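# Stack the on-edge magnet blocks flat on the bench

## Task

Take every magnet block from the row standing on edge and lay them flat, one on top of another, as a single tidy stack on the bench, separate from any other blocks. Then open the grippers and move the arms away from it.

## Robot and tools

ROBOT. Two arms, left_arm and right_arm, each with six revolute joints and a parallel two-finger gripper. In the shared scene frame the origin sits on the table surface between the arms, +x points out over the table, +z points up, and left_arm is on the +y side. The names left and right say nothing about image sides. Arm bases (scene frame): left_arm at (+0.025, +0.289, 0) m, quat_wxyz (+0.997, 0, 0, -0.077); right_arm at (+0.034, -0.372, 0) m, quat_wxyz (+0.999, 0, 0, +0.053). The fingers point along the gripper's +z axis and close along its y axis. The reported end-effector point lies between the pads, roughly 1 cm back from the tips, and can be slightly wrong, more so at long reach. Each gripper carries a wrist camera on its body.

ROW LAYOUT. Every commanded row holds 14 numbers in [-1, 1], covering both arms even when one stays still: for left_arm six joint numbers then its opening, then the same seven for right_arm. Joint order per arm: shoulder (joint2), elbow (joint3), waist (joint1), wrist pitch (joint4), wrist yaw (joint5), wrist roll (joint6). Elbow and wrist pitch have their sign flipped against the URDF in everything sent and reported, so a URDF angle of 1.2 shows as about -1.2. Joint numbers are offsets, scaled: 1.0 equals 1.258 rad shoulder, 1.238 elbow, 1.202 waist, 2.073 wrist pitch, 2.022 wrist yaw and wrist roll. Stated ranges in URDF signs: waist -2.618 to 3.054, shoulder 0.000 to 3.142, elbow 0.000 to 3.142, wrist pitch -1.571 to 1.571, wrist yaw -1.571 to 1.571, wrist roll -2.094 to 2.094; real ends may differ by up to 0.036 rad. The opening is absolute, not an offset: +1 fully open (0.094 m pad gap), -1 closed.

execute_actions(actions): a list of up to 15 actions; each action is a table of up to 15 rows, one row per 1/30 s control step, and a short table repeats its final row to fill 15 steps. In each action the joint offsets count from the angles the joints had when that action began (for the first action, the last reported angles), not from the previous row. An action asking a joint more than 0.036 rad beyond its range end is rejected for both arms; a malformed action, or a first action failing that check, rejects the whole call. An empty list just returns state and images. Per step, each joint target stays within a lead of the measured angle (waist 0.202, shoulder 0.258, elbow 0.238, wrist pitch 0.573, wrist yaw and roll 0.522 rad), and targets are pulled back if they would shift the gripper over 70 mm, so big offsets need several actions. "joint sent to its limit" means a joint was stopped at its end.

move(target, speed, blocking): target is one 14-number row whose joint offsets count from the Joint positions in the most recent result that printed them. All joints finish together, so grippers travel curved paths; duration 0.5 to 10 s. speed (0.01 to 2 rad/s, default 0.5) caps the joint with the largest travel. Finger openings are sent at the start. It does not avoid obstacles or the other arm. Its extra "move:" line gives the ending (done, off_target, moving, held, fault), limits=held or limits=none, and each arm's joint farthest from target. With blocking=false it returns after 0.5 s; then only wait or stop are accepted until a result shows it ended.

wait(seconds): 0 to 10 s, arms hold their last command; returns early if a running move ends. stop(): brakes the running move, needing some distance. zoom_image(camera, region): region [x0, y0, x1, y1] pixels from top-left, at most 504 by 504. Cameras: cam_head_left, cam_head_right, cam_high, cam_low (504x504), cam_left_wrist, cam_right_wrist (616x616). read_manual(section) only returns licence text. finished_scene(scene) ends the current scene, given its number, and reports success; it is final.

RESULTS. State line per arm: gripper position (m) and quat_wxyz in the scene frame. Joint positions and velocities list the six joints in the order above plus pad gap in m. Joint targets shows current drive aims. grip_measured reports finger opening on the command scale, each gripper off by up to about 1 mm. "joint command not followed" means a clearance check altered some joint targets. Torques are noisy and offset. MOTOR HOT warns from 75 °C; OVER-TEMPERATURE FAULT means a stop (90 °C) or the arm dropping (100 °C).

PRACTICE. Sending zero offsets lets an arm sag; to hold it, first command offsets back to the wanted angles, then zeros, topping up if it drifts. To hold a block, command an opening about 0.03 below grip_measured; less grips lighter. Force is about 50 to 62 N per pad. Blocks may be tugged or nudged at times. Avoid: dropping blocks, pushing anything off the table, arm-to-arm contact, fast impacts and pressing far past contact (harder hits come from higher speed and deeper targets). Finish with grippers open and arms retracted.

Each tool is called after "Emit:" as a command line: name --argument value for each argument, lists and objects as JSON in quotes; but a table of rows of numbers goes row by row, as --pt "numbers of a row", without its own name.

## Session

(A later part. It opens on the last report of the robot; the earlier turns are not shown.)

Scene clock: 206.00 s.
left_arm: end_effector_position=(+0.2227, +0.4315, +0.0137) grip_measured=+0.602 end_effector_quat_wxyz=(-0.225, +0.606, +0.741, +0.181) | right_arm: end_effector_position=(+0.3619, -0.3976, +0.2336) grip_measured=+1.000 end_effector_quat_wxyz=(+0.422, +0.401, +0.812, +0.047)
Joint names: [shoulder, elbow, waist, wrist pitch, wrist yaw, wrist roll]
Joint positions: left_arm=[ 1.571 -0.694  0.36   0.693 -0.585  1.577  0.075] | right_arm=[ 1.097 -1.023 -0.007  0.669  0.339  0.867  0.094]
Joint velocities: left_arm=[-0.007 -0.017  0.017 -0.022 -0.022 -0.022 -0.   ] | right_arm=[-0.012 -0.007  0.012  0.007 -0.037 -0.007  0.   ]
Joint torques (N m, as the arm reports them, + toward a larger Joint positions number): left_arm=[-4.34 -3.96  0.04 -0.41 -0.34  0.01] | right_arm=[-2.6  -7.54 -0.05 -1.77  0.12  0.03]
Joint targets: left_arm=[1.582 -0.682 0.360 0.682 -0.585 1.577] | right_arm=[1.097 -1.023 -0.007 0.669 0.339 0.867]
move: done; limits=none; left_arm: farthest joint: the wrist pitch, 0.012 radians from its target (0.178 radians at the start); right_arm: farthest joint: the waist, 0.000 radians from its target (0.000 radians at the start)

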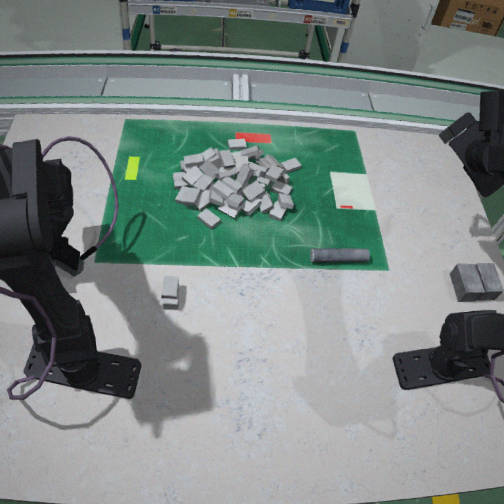

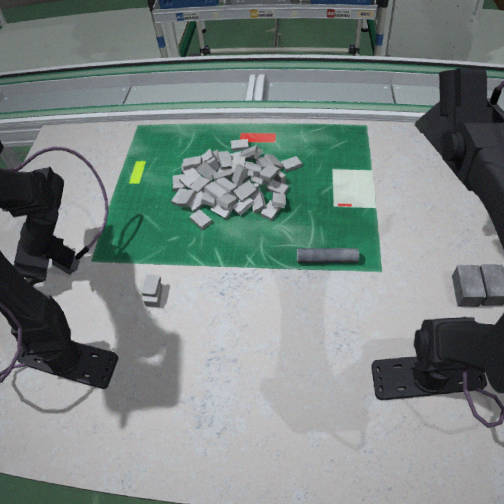

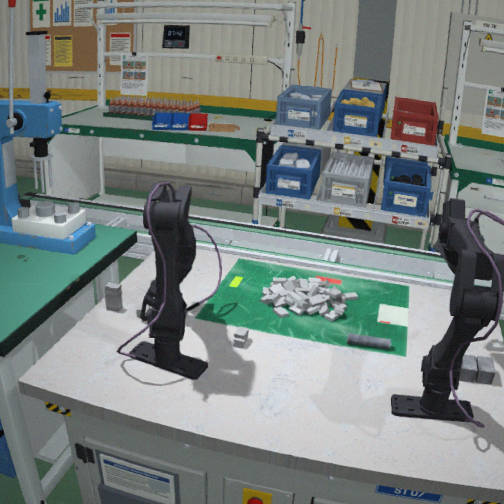

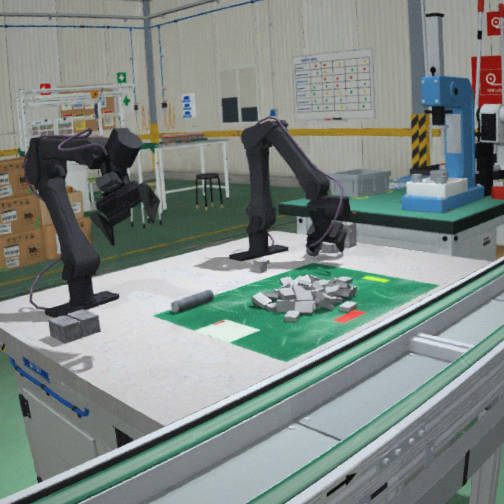

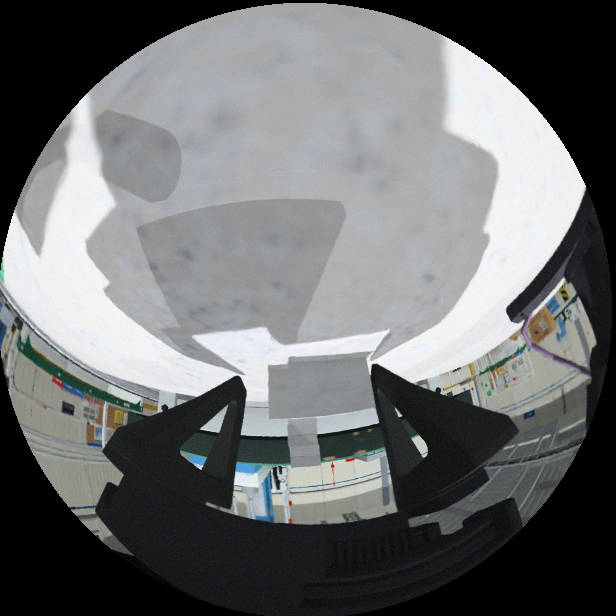

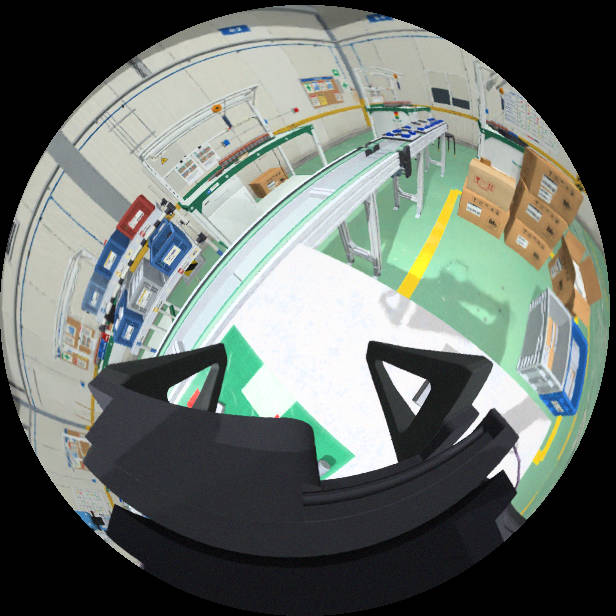

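Emit:
execute_actions --actions '[[[0,0,0,0,0,0,0.25,0,0,0,0,0,0,1]],[[0,0,0,0,0,0,-0.03,0,0,0,0,0,0,1]],[[0,0,0,0,0,0,-0.2,0,0,0,0,0,0,1]]]'

Emit:
move --target '[-0.085,-0.085,0,0.092,-0.008,0,-0.2,0,0,0,0,0,0,1]' --speed 0.2

Emit:
zoom_image --camera "cam_low" --region '[290,210,370,270]'

Emit:
zoom_image --camera "cam_high" --region '[100,270,180,330]'

Scene clock: 212.90 s.
left_arm: end_effector_position=(+0.2225, +0.4313, +0.0136) grip_measured=-0.124 end_effector_quat_wxyz=(-0.224, +0.606, +0.741, +0.181) | right_arm: end_effector_position=(+0.3619, -0.3976, +0.2336) grip_measured=+1.000 end_effector_quat_wxyz=(+0.422, +0.401, +0.812, +0.047)
Joint names: [shoulder, elbow, waist, wrist pitch, wrist yaw, wrist roll]
Joint positions: left_arm=[ 1.571 -0.694  0.36   0.694 -0.584  1.577  0.041] | right_arm=[ 1.097 -1.023 -0.007  0.669  0.339  0.867  0.094]
Joint velocities: left_arm=[-0.007 -0.017 -0.002 -0.007 -0.081 -0.022 -0.   ] | right_arm=[ 0.002 -0.002 -0.002 -0.007 -0.022  0.037  0.   ]
Joint torques (N m, as the arm reports them, + toward a larger Joint positions number): left_arm=[-5.17 -4.85 -0.04 -0.27 -0.35  0.  ] | right_arm=[-2.57 -7.53 -0.08 -1.8   0.13  0.04]
Joint targets: left_arm=[1.571 -0.694 0.360 0.694 -0.585 1.577] | right_arm=[1.097 -1.023 -0.007 0.669 0.339 0.867]

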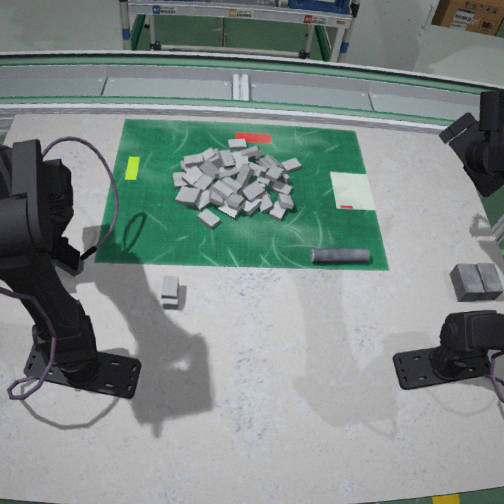

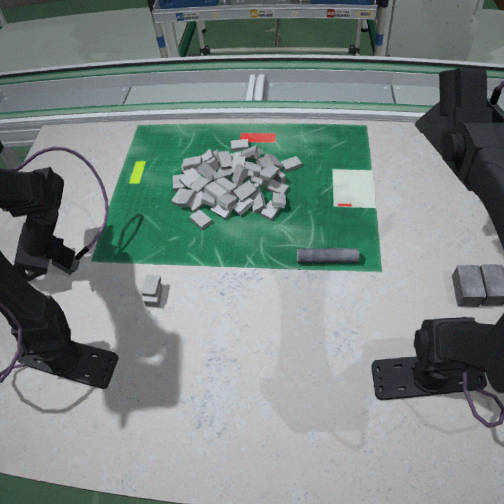

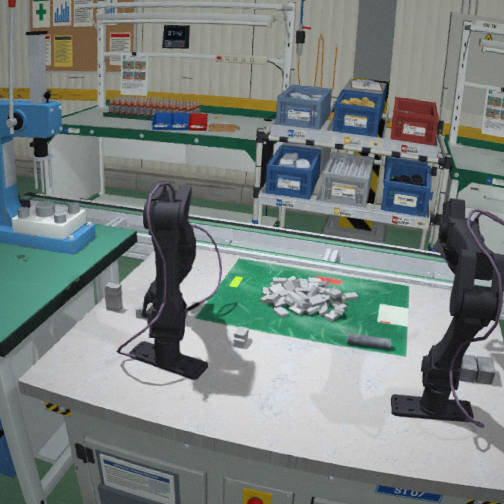

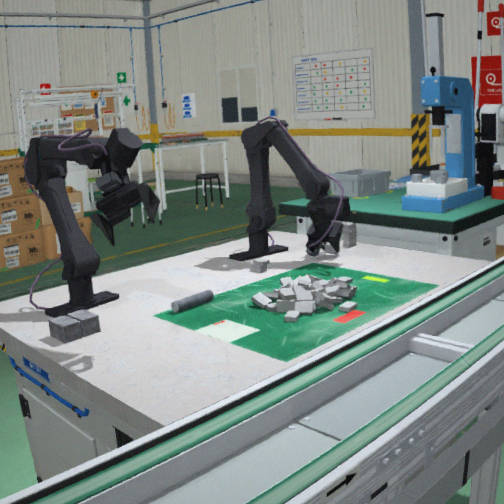

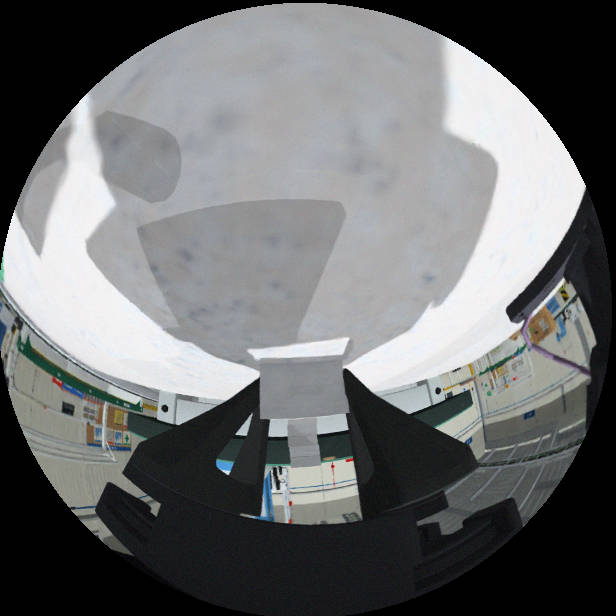

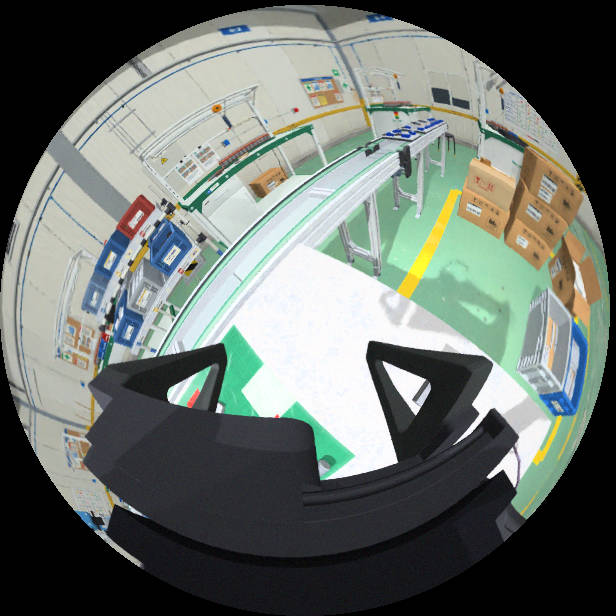

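Scene clock: 214.47 s.
left_arm: end_effector_position=(+0.2226, +0.4301, +0.0473) grip_measured=-0.124 end_effector_quat_wxyz=(-0.221, +0.607, +0.742, +0.178) | right_arm: end_effector_position=(+0.3619, -0.3976, +0.2336) grip_measured=+1.000 end_effector_quat_wxyz=(+0.422, +0.401, +0.812, +0.047)
Joint names: [shoulder, elbow, waist, wrist pitch, wrist yaw, wrist roll]
Joint positions: left_arm=[ 1.488 -0.775  0.36   0.86  -0.576  1.577  0.041] | right_arm=[ 1.097 -1.023 -0.007  0.669  0.339  0.867  0.094]
Joint velocities: left_arm=[ 0.007  0.007  0.007  0.007  0.007 -0.022 -0.001] | right_arm=[-0.027  0.012  0.007  0.051 -0.022  0.037  0.   ]
Joint torques (N m, as the arm reports them, + toward a larger Joint positions number): left_arm=[-6.59 -6.98 -0.03  0.02 -0.59  0.  ] | right_arm=[-2.55 -7.49 -0.06 -1.77  0.13  0.03]
Joint targets: left_arm=[1.464 -0.799 0.360 0.885 -0.600 1.577] | right_arm=[1.097 -1.023 -0.007 0.669 0.339 0.867]
move: off_target (left_arm); limits=none; left_arm: farthest joint: the wrist pitch, 0.025 radians from its target (0.191 radians at the start); right_arm: farthest joint: the waist, 0.000 radians from its target (0.000 radians at the start)

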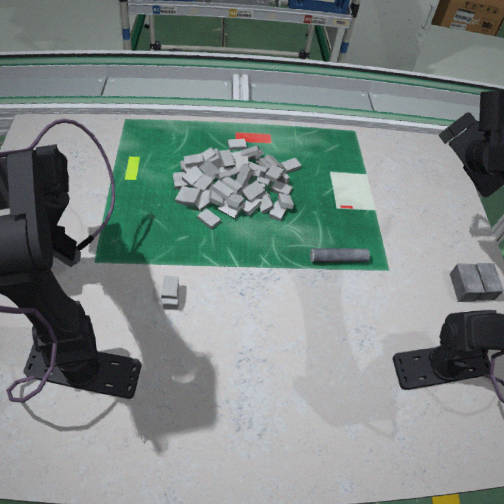

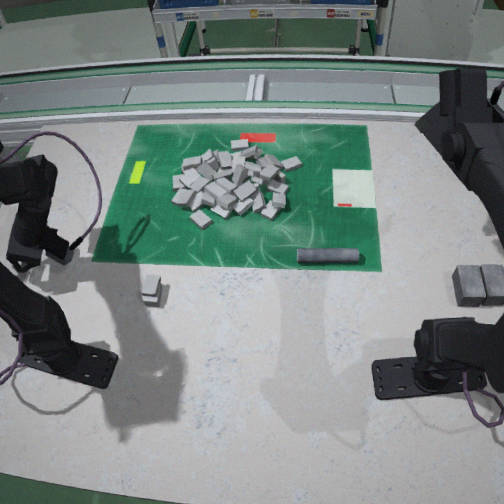

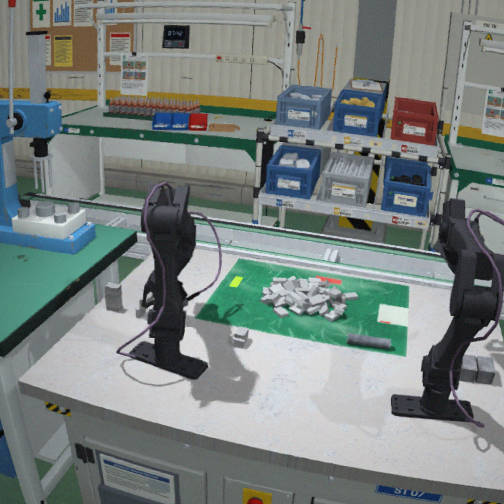

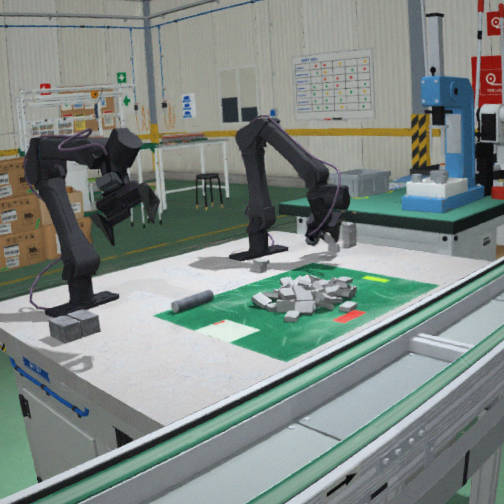

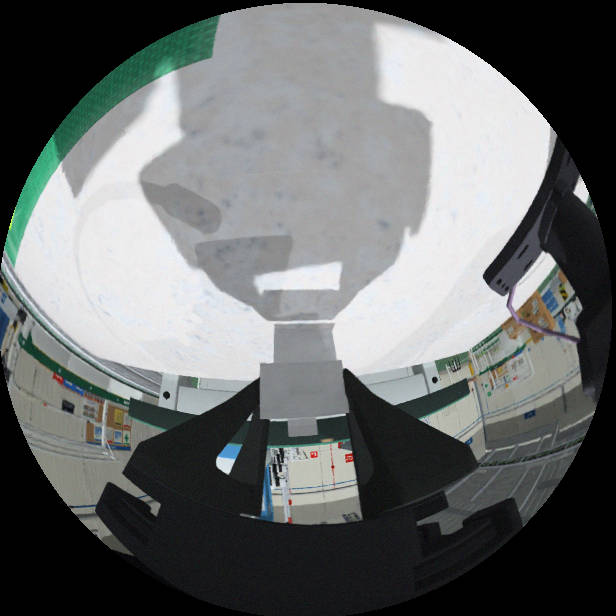

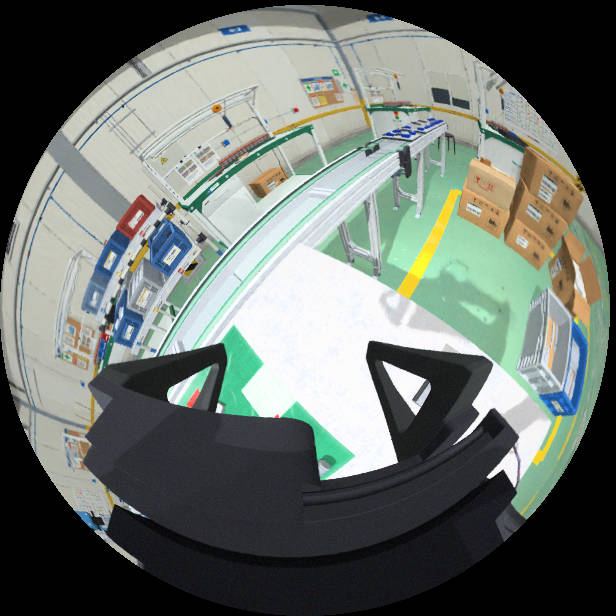

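Region (290, 210, 370, 270) of cam_low's 504x504 image, scaled by 6.300, with more detail than that image has; it fills the top 378 rows of this view, and the rest is white.

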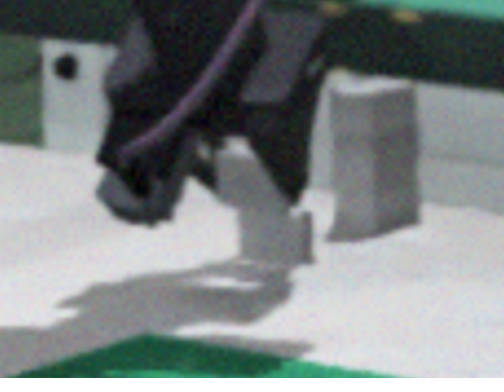

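Region (100, 270, 180, 330) of cam_high's 504x504 image, scaled by 6.300, with more detail than that image has; it fills the top 378 rows of this view, and the rest is white.

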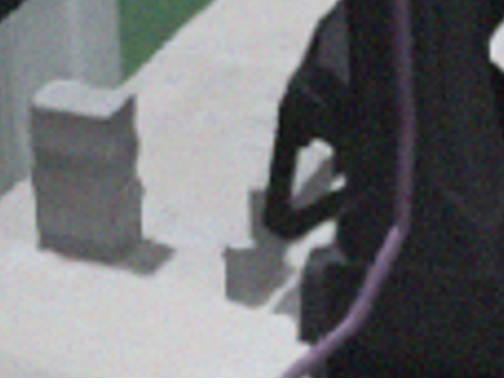

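Emit:
move --target '[-0.22,-0.01,-0.11,0.12,0,0,-0.2,0,0,0,0,0,0,1]' --speed 0.6

Emit:
move --target '[0,0,-0.087,0,0.795,0,-0.2,0,0,0,0,0,0,1]' --speed 1.2

Emit:
move --target '[-0.02,0.245,0,-0.133,0.015,0,-0.2,0,0,0,0,0,0,1]'

Emit:
zoom_image --camera "cam_high" --region '[190,295,270,355]'

Emit:
zoom_image --camera "cam_low" --region '[220,220,360,280]'

Scene clock: 223.47 s.
left_arm: end_effector_position=(+0.2016, +0.3994, +0.0927) grip_measured=-0.124 end_effector_quat_wxyz=(-0.194, +0.650, +0.708, +0.198) | right_arm: end_effector_position=(+0.3619, -0.3976, +0.2336) grip_measured=+1.000 end_effector_quat_wxyz=(+0.422, +0.401, +0.812, +0.047)
Joint names: [shoulder, elbow, waist, wrist pitch, wrist yaw, wrist roll]
Joint positions: left_arm=[ 1.23  -0.775  0.237  1.084 -0.56   1.577  0.041] | right_arm=[ 1.097 -1.023 -0.007  0.669  0.339  0.867  0.094]
Joint velocities: left_arm=[-0.007  0.002  0.002 -0.037 -0.051  0.022  0.   ] | right_arm=[ 0.007  0.027  0.002  0.007  0.007 -0.037  0.   ]
Joint torques (N m, as the arm reports them, + toward a larger Joint positions number): left_arm=[-4.22 -6.63 -0.82 -0.07 -0.5   0.  ] | right_arm=[-2.61 -7.52  0.01 -1.79  0.14  0.04]
Joint targets: left_arm=[1.211 -0.788 0.228 1.108 -0.576 1.577] | right_arm=[1.097 -1.023 -0.007 0.669 0.339 0.867]
move: off_target (left_arm); limits=none; left_arm: farthest joint: the wrist pitch, 0.024 radians from its target (0.249 radians at the start); right_arm: farthest joint: the waist, 0.000 radians from its target (0.000 radians at the start)

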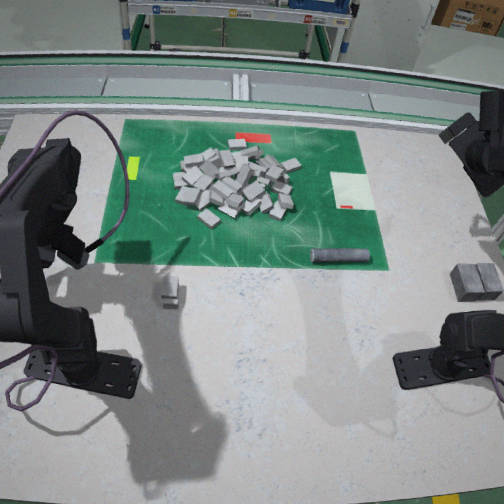

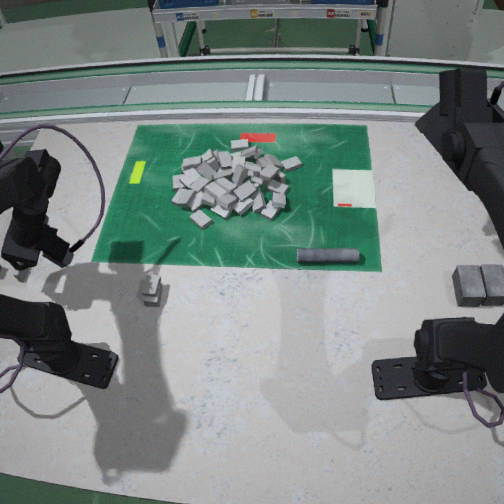

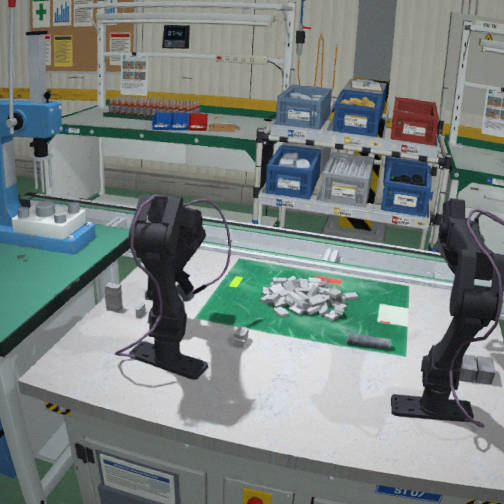

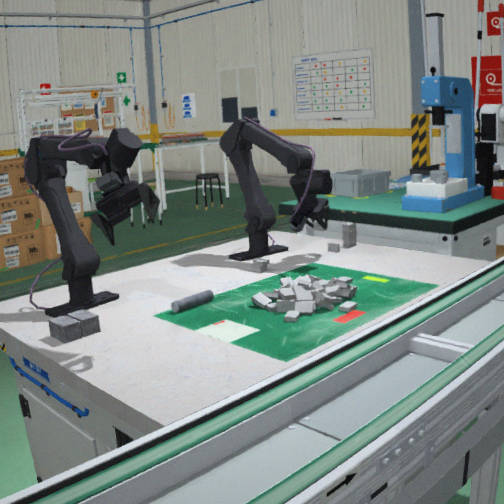

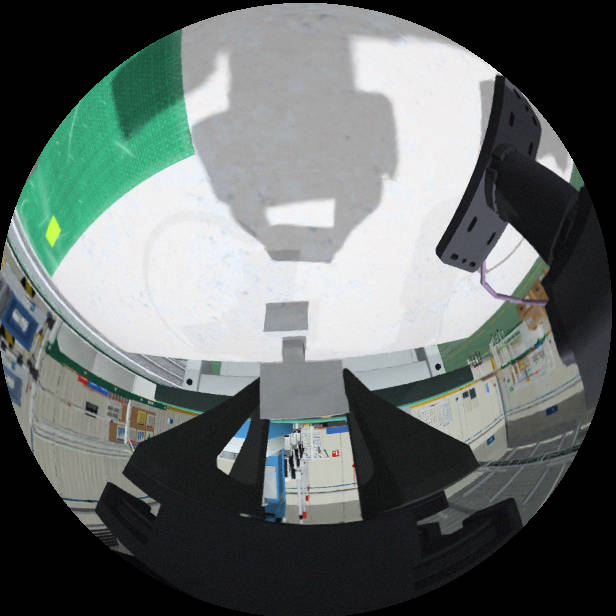

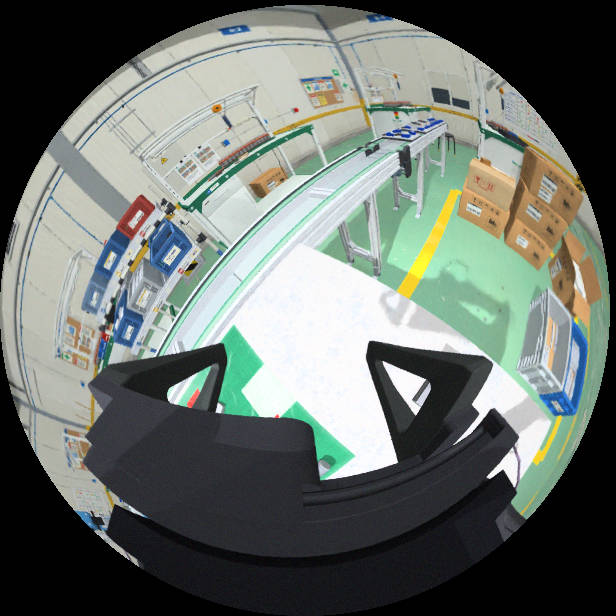

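Scene clock: 225.77 s.
left_arm: end_effector_position=(+0.2065, +0.1376, +0.1470) grip_measured=-0.124 end_effector_quat_wxyz=(+0.347, +0.632, +0.610, -0.329) | right_arm: end_effector_position=(+0.3619, -0.3976, +0.2336) grip_measured=+1.000 end_effector_quat_wxyz=(+0.422, +0.401, +0.812, +0.047)
Joint names: [shoulder, elbow, waist, wrist pitch, wrist yaw, wrist roll]
Joint positions: left_arm=[ 1.23  -0.775  0.142  1.084  0.998  1.577  0.041] | right_arm=[ 1.097 -1.023 -0.007  0.669  0.339  0.867  0.094]
Joint velocities: left_arm=[-0.007  0.007 -0.017 -0.066  0.007 -0.051  0.001] | right_arm=[-0.002  0.002  0.002 -0.066  0.022  0.007  0.   ]
Joint torques (N m, as the arm reports them, + toward a larger Joint positions number): left_arm=[-2.78 -5.72 -0.75 -0.36  1.02 -0.01] | right_arm=[-2.5  -7.54  0.   -1.79  0.14  0.03]
Joint targets: left_arm=[1.230 -0.775 0.133 1.084 1.047 1.577] | right_arm=[1.097 -1.023 -0.007 0.669 0.339 0.867]
move: off_target (left_arm); limits=none; left_arm: farthest joint: the wrist yaw, 0.050 radians from its target (1.608 radians at the start); right_arm: farthest joint: the waist, 0.000 radians from its target (0.000 radians at the start)

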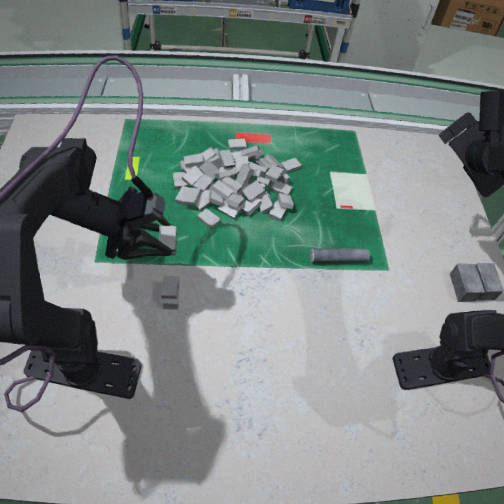

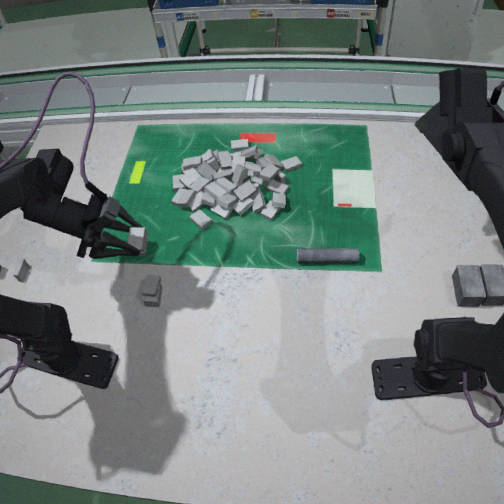

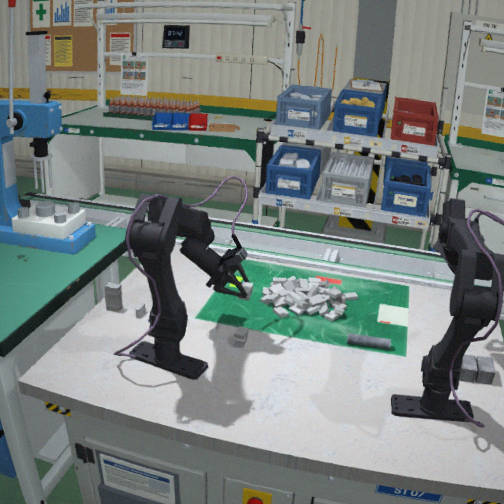

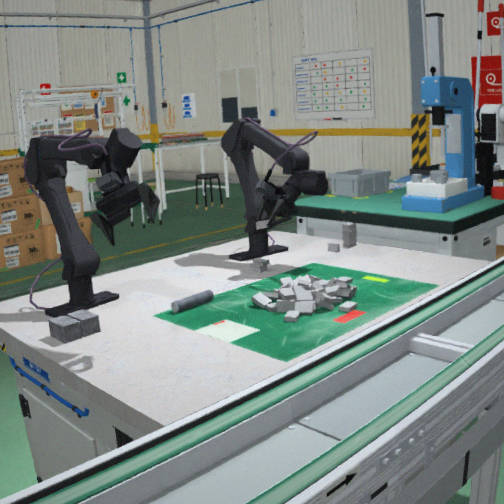

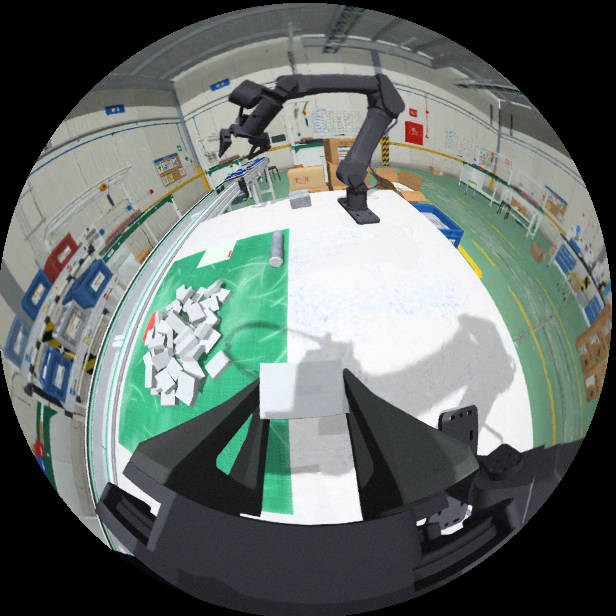

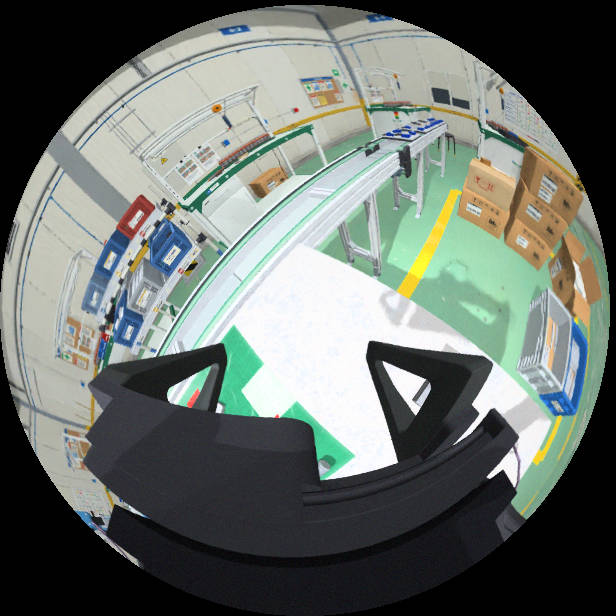

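Scene clock: 227.17 s.
left_arm: end_effector_position=(+0.1736, +0.1398, +0.0737) grip_measured=-0.124 end_effector_quat_wxyz=(+0.330, +0.629, +0.619, -0.335) | right_arm: end_effector_position=(+0.3619, -0.3976, +0.2336) grip_measured=+1.000 end_effector_quat_wxyz=(+0.422, +0.401, +0.812, +0.047)
Joint names: [shoulder, elbow, waist, wrist pitch, wrist yaw, wrist roll]
Joint positions: left_arm=[ 1.23  -0.475  0.142  0.82   0.979  1.577  0.041] | right_arm=[ 1.097 -1.023 -0.007  0.669  0.339  0.867  0.094]
Joint velocities: left_arm=[-0.007 -0.002  0.017  0.007 -0.037 -0.007  0.   ] | right_arm=[-0.012 -0.017  0.002  0.081 -0.066  0.051  0.   ]
Joint torques (N m, as the arm reports them, + toward a larger Joint positions number): left_arm=[-4.02 -4.9   0.02 -0.4   1.03  0.  ] | right_arm=[-2.57 -7.51 -0.03 -1.79  0.12  0.03]
Joint targets: left_arm=[1.205 -0.472 0.142 0.809 1.028 1.577] | right_arm=[1.097 -1.023 -0.007 0.669 0.339 0.867]
move: off_target (left_arm); limits=none; left_arm: farthest joint: the wrist yaw, 0.049 radians from its target (0.031 radians at the start); right_arm: farthest joint: the waist, 0.000 radians from its target (0.000 radians at the start)

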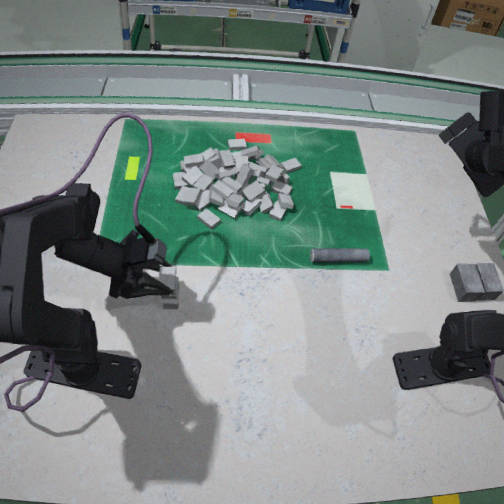

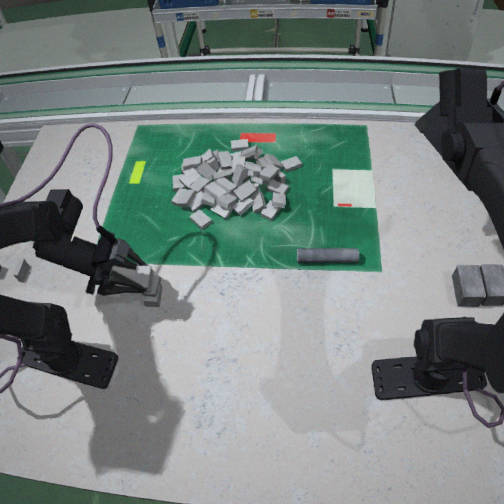

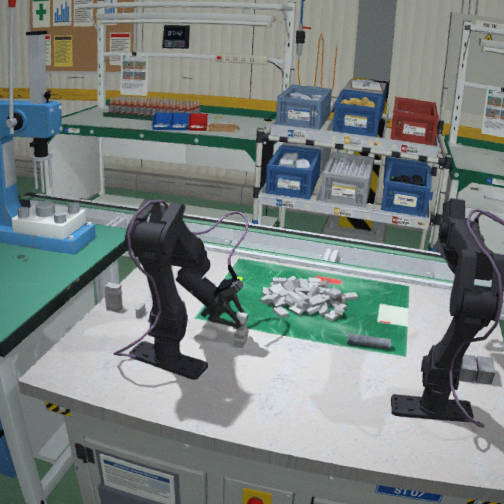

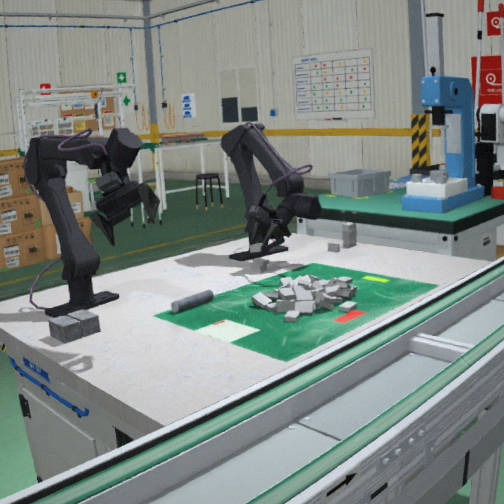

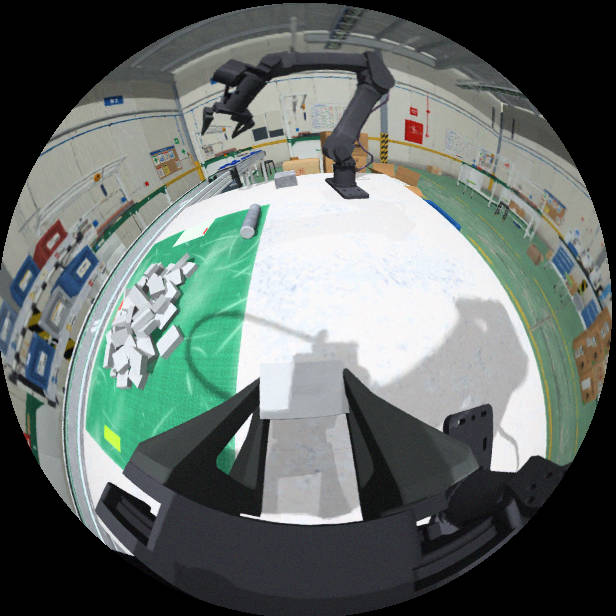

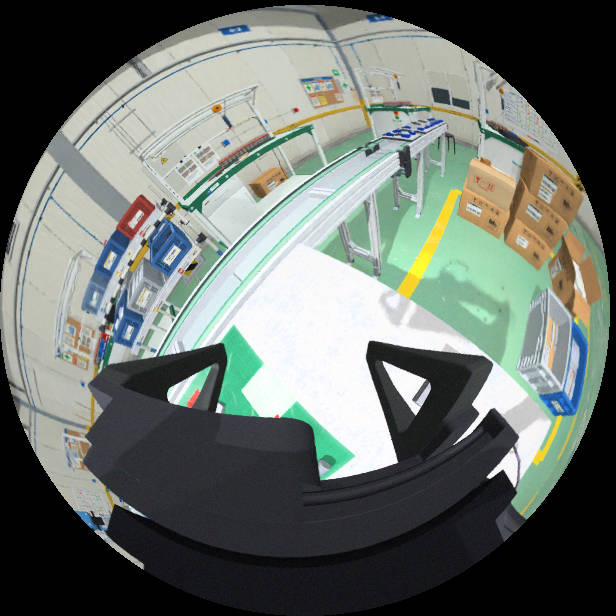

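Region (190, 295, 270, 355) of cam_high's 504x504 image, scaled by 6.300, with more detail than that image has; it fills the top 378 rows of this view, and the rest is white.

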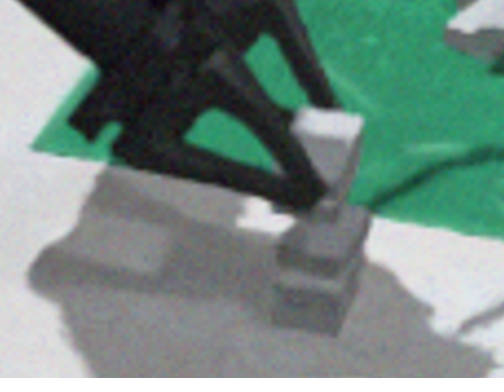

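Region (220, 220, 360, 280) of cam_low's 504x504 image, scaled by 3.600, with more detail than that image has; it fills the top 216 rows of this view, and the rest is white.

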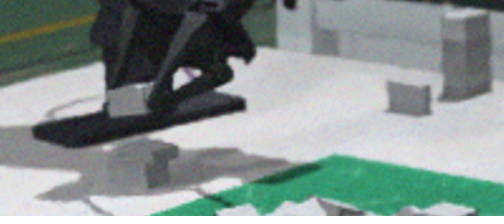

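Emit:
execute_actions --actions '[]'

Scene clock: 256.87 s.
left_arm: end_effector_position=(+0.1737, +0.1398, +0.0737) grip_measured=-0.124 end_effector_quat_wxyz=(+0.330, +0.629, +0.619, -0.335) | right_arm: end_effector_position=(+0.3619, -0.3976, +0.2336) grip_measured=+1.000 end_effector_quat_wxyz=(+0.422, +0.401, +0.812, +0.047)
Joint names: [shoulder, elbow, waist, wrist pitch, wrist yaw, wrist roll]
Joint positions: left_arm=[ 1.23  -0.475  0.142  0.82   0.979  1.577  0.041] | right_arm=[ 1.097 -1.023 -0.007  0.669  0.339  0.867  0.094]
Joint velocities: left_arm=[-0.012 -0.002  0.002  0.007 -0.051  0.022 -0.   ] | right_arm=[-0.017  0.027  0.002  0.051 -0.051  0.022  0.   ]
Joint torques (N m, as the arm reports them, + toward a larger Joint positions number): left_arm=[-4.05 -4.92  0.03 -0.39  1.04  0.  ] | right_arm=[-2.53 -7.55 -0.03 -1.77  0.15  0.03]
Joint targets: left_arm=[1.205 -0.472 0.142 0.809 1.028 1.577] | right_arm=[1.097 -1.023 -0.007 0.669 0.339 0.867]

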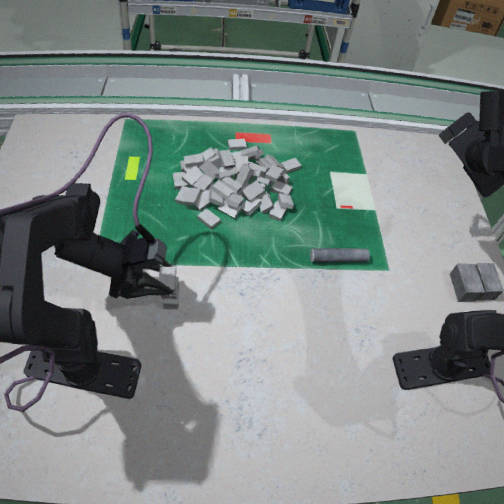

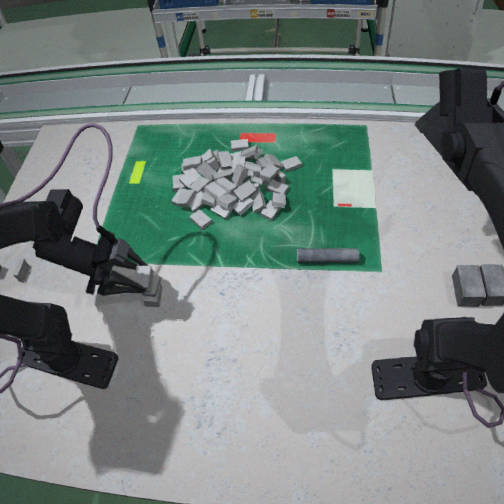

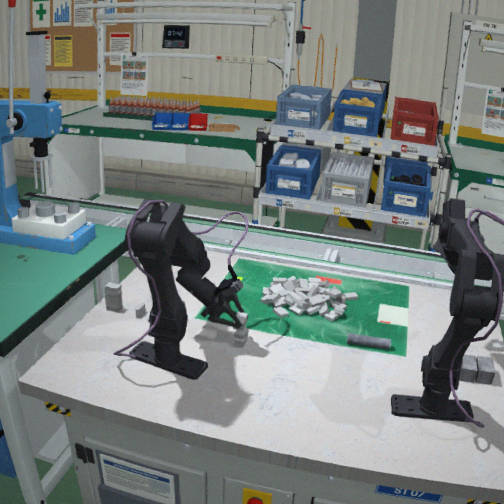

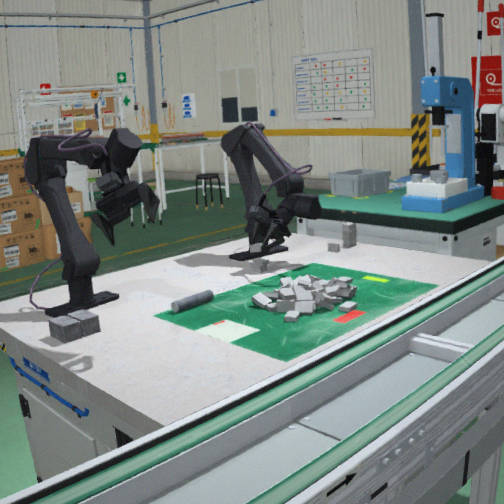

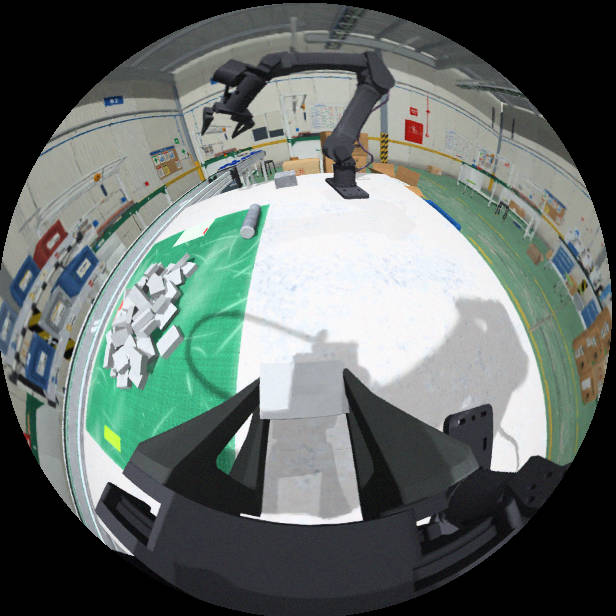

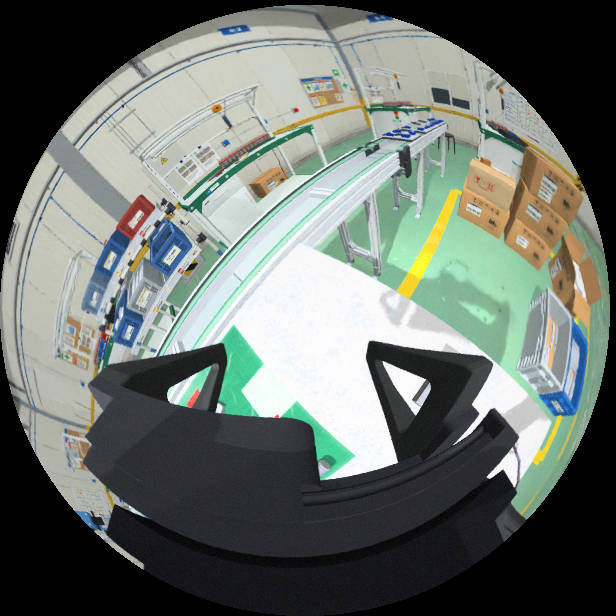

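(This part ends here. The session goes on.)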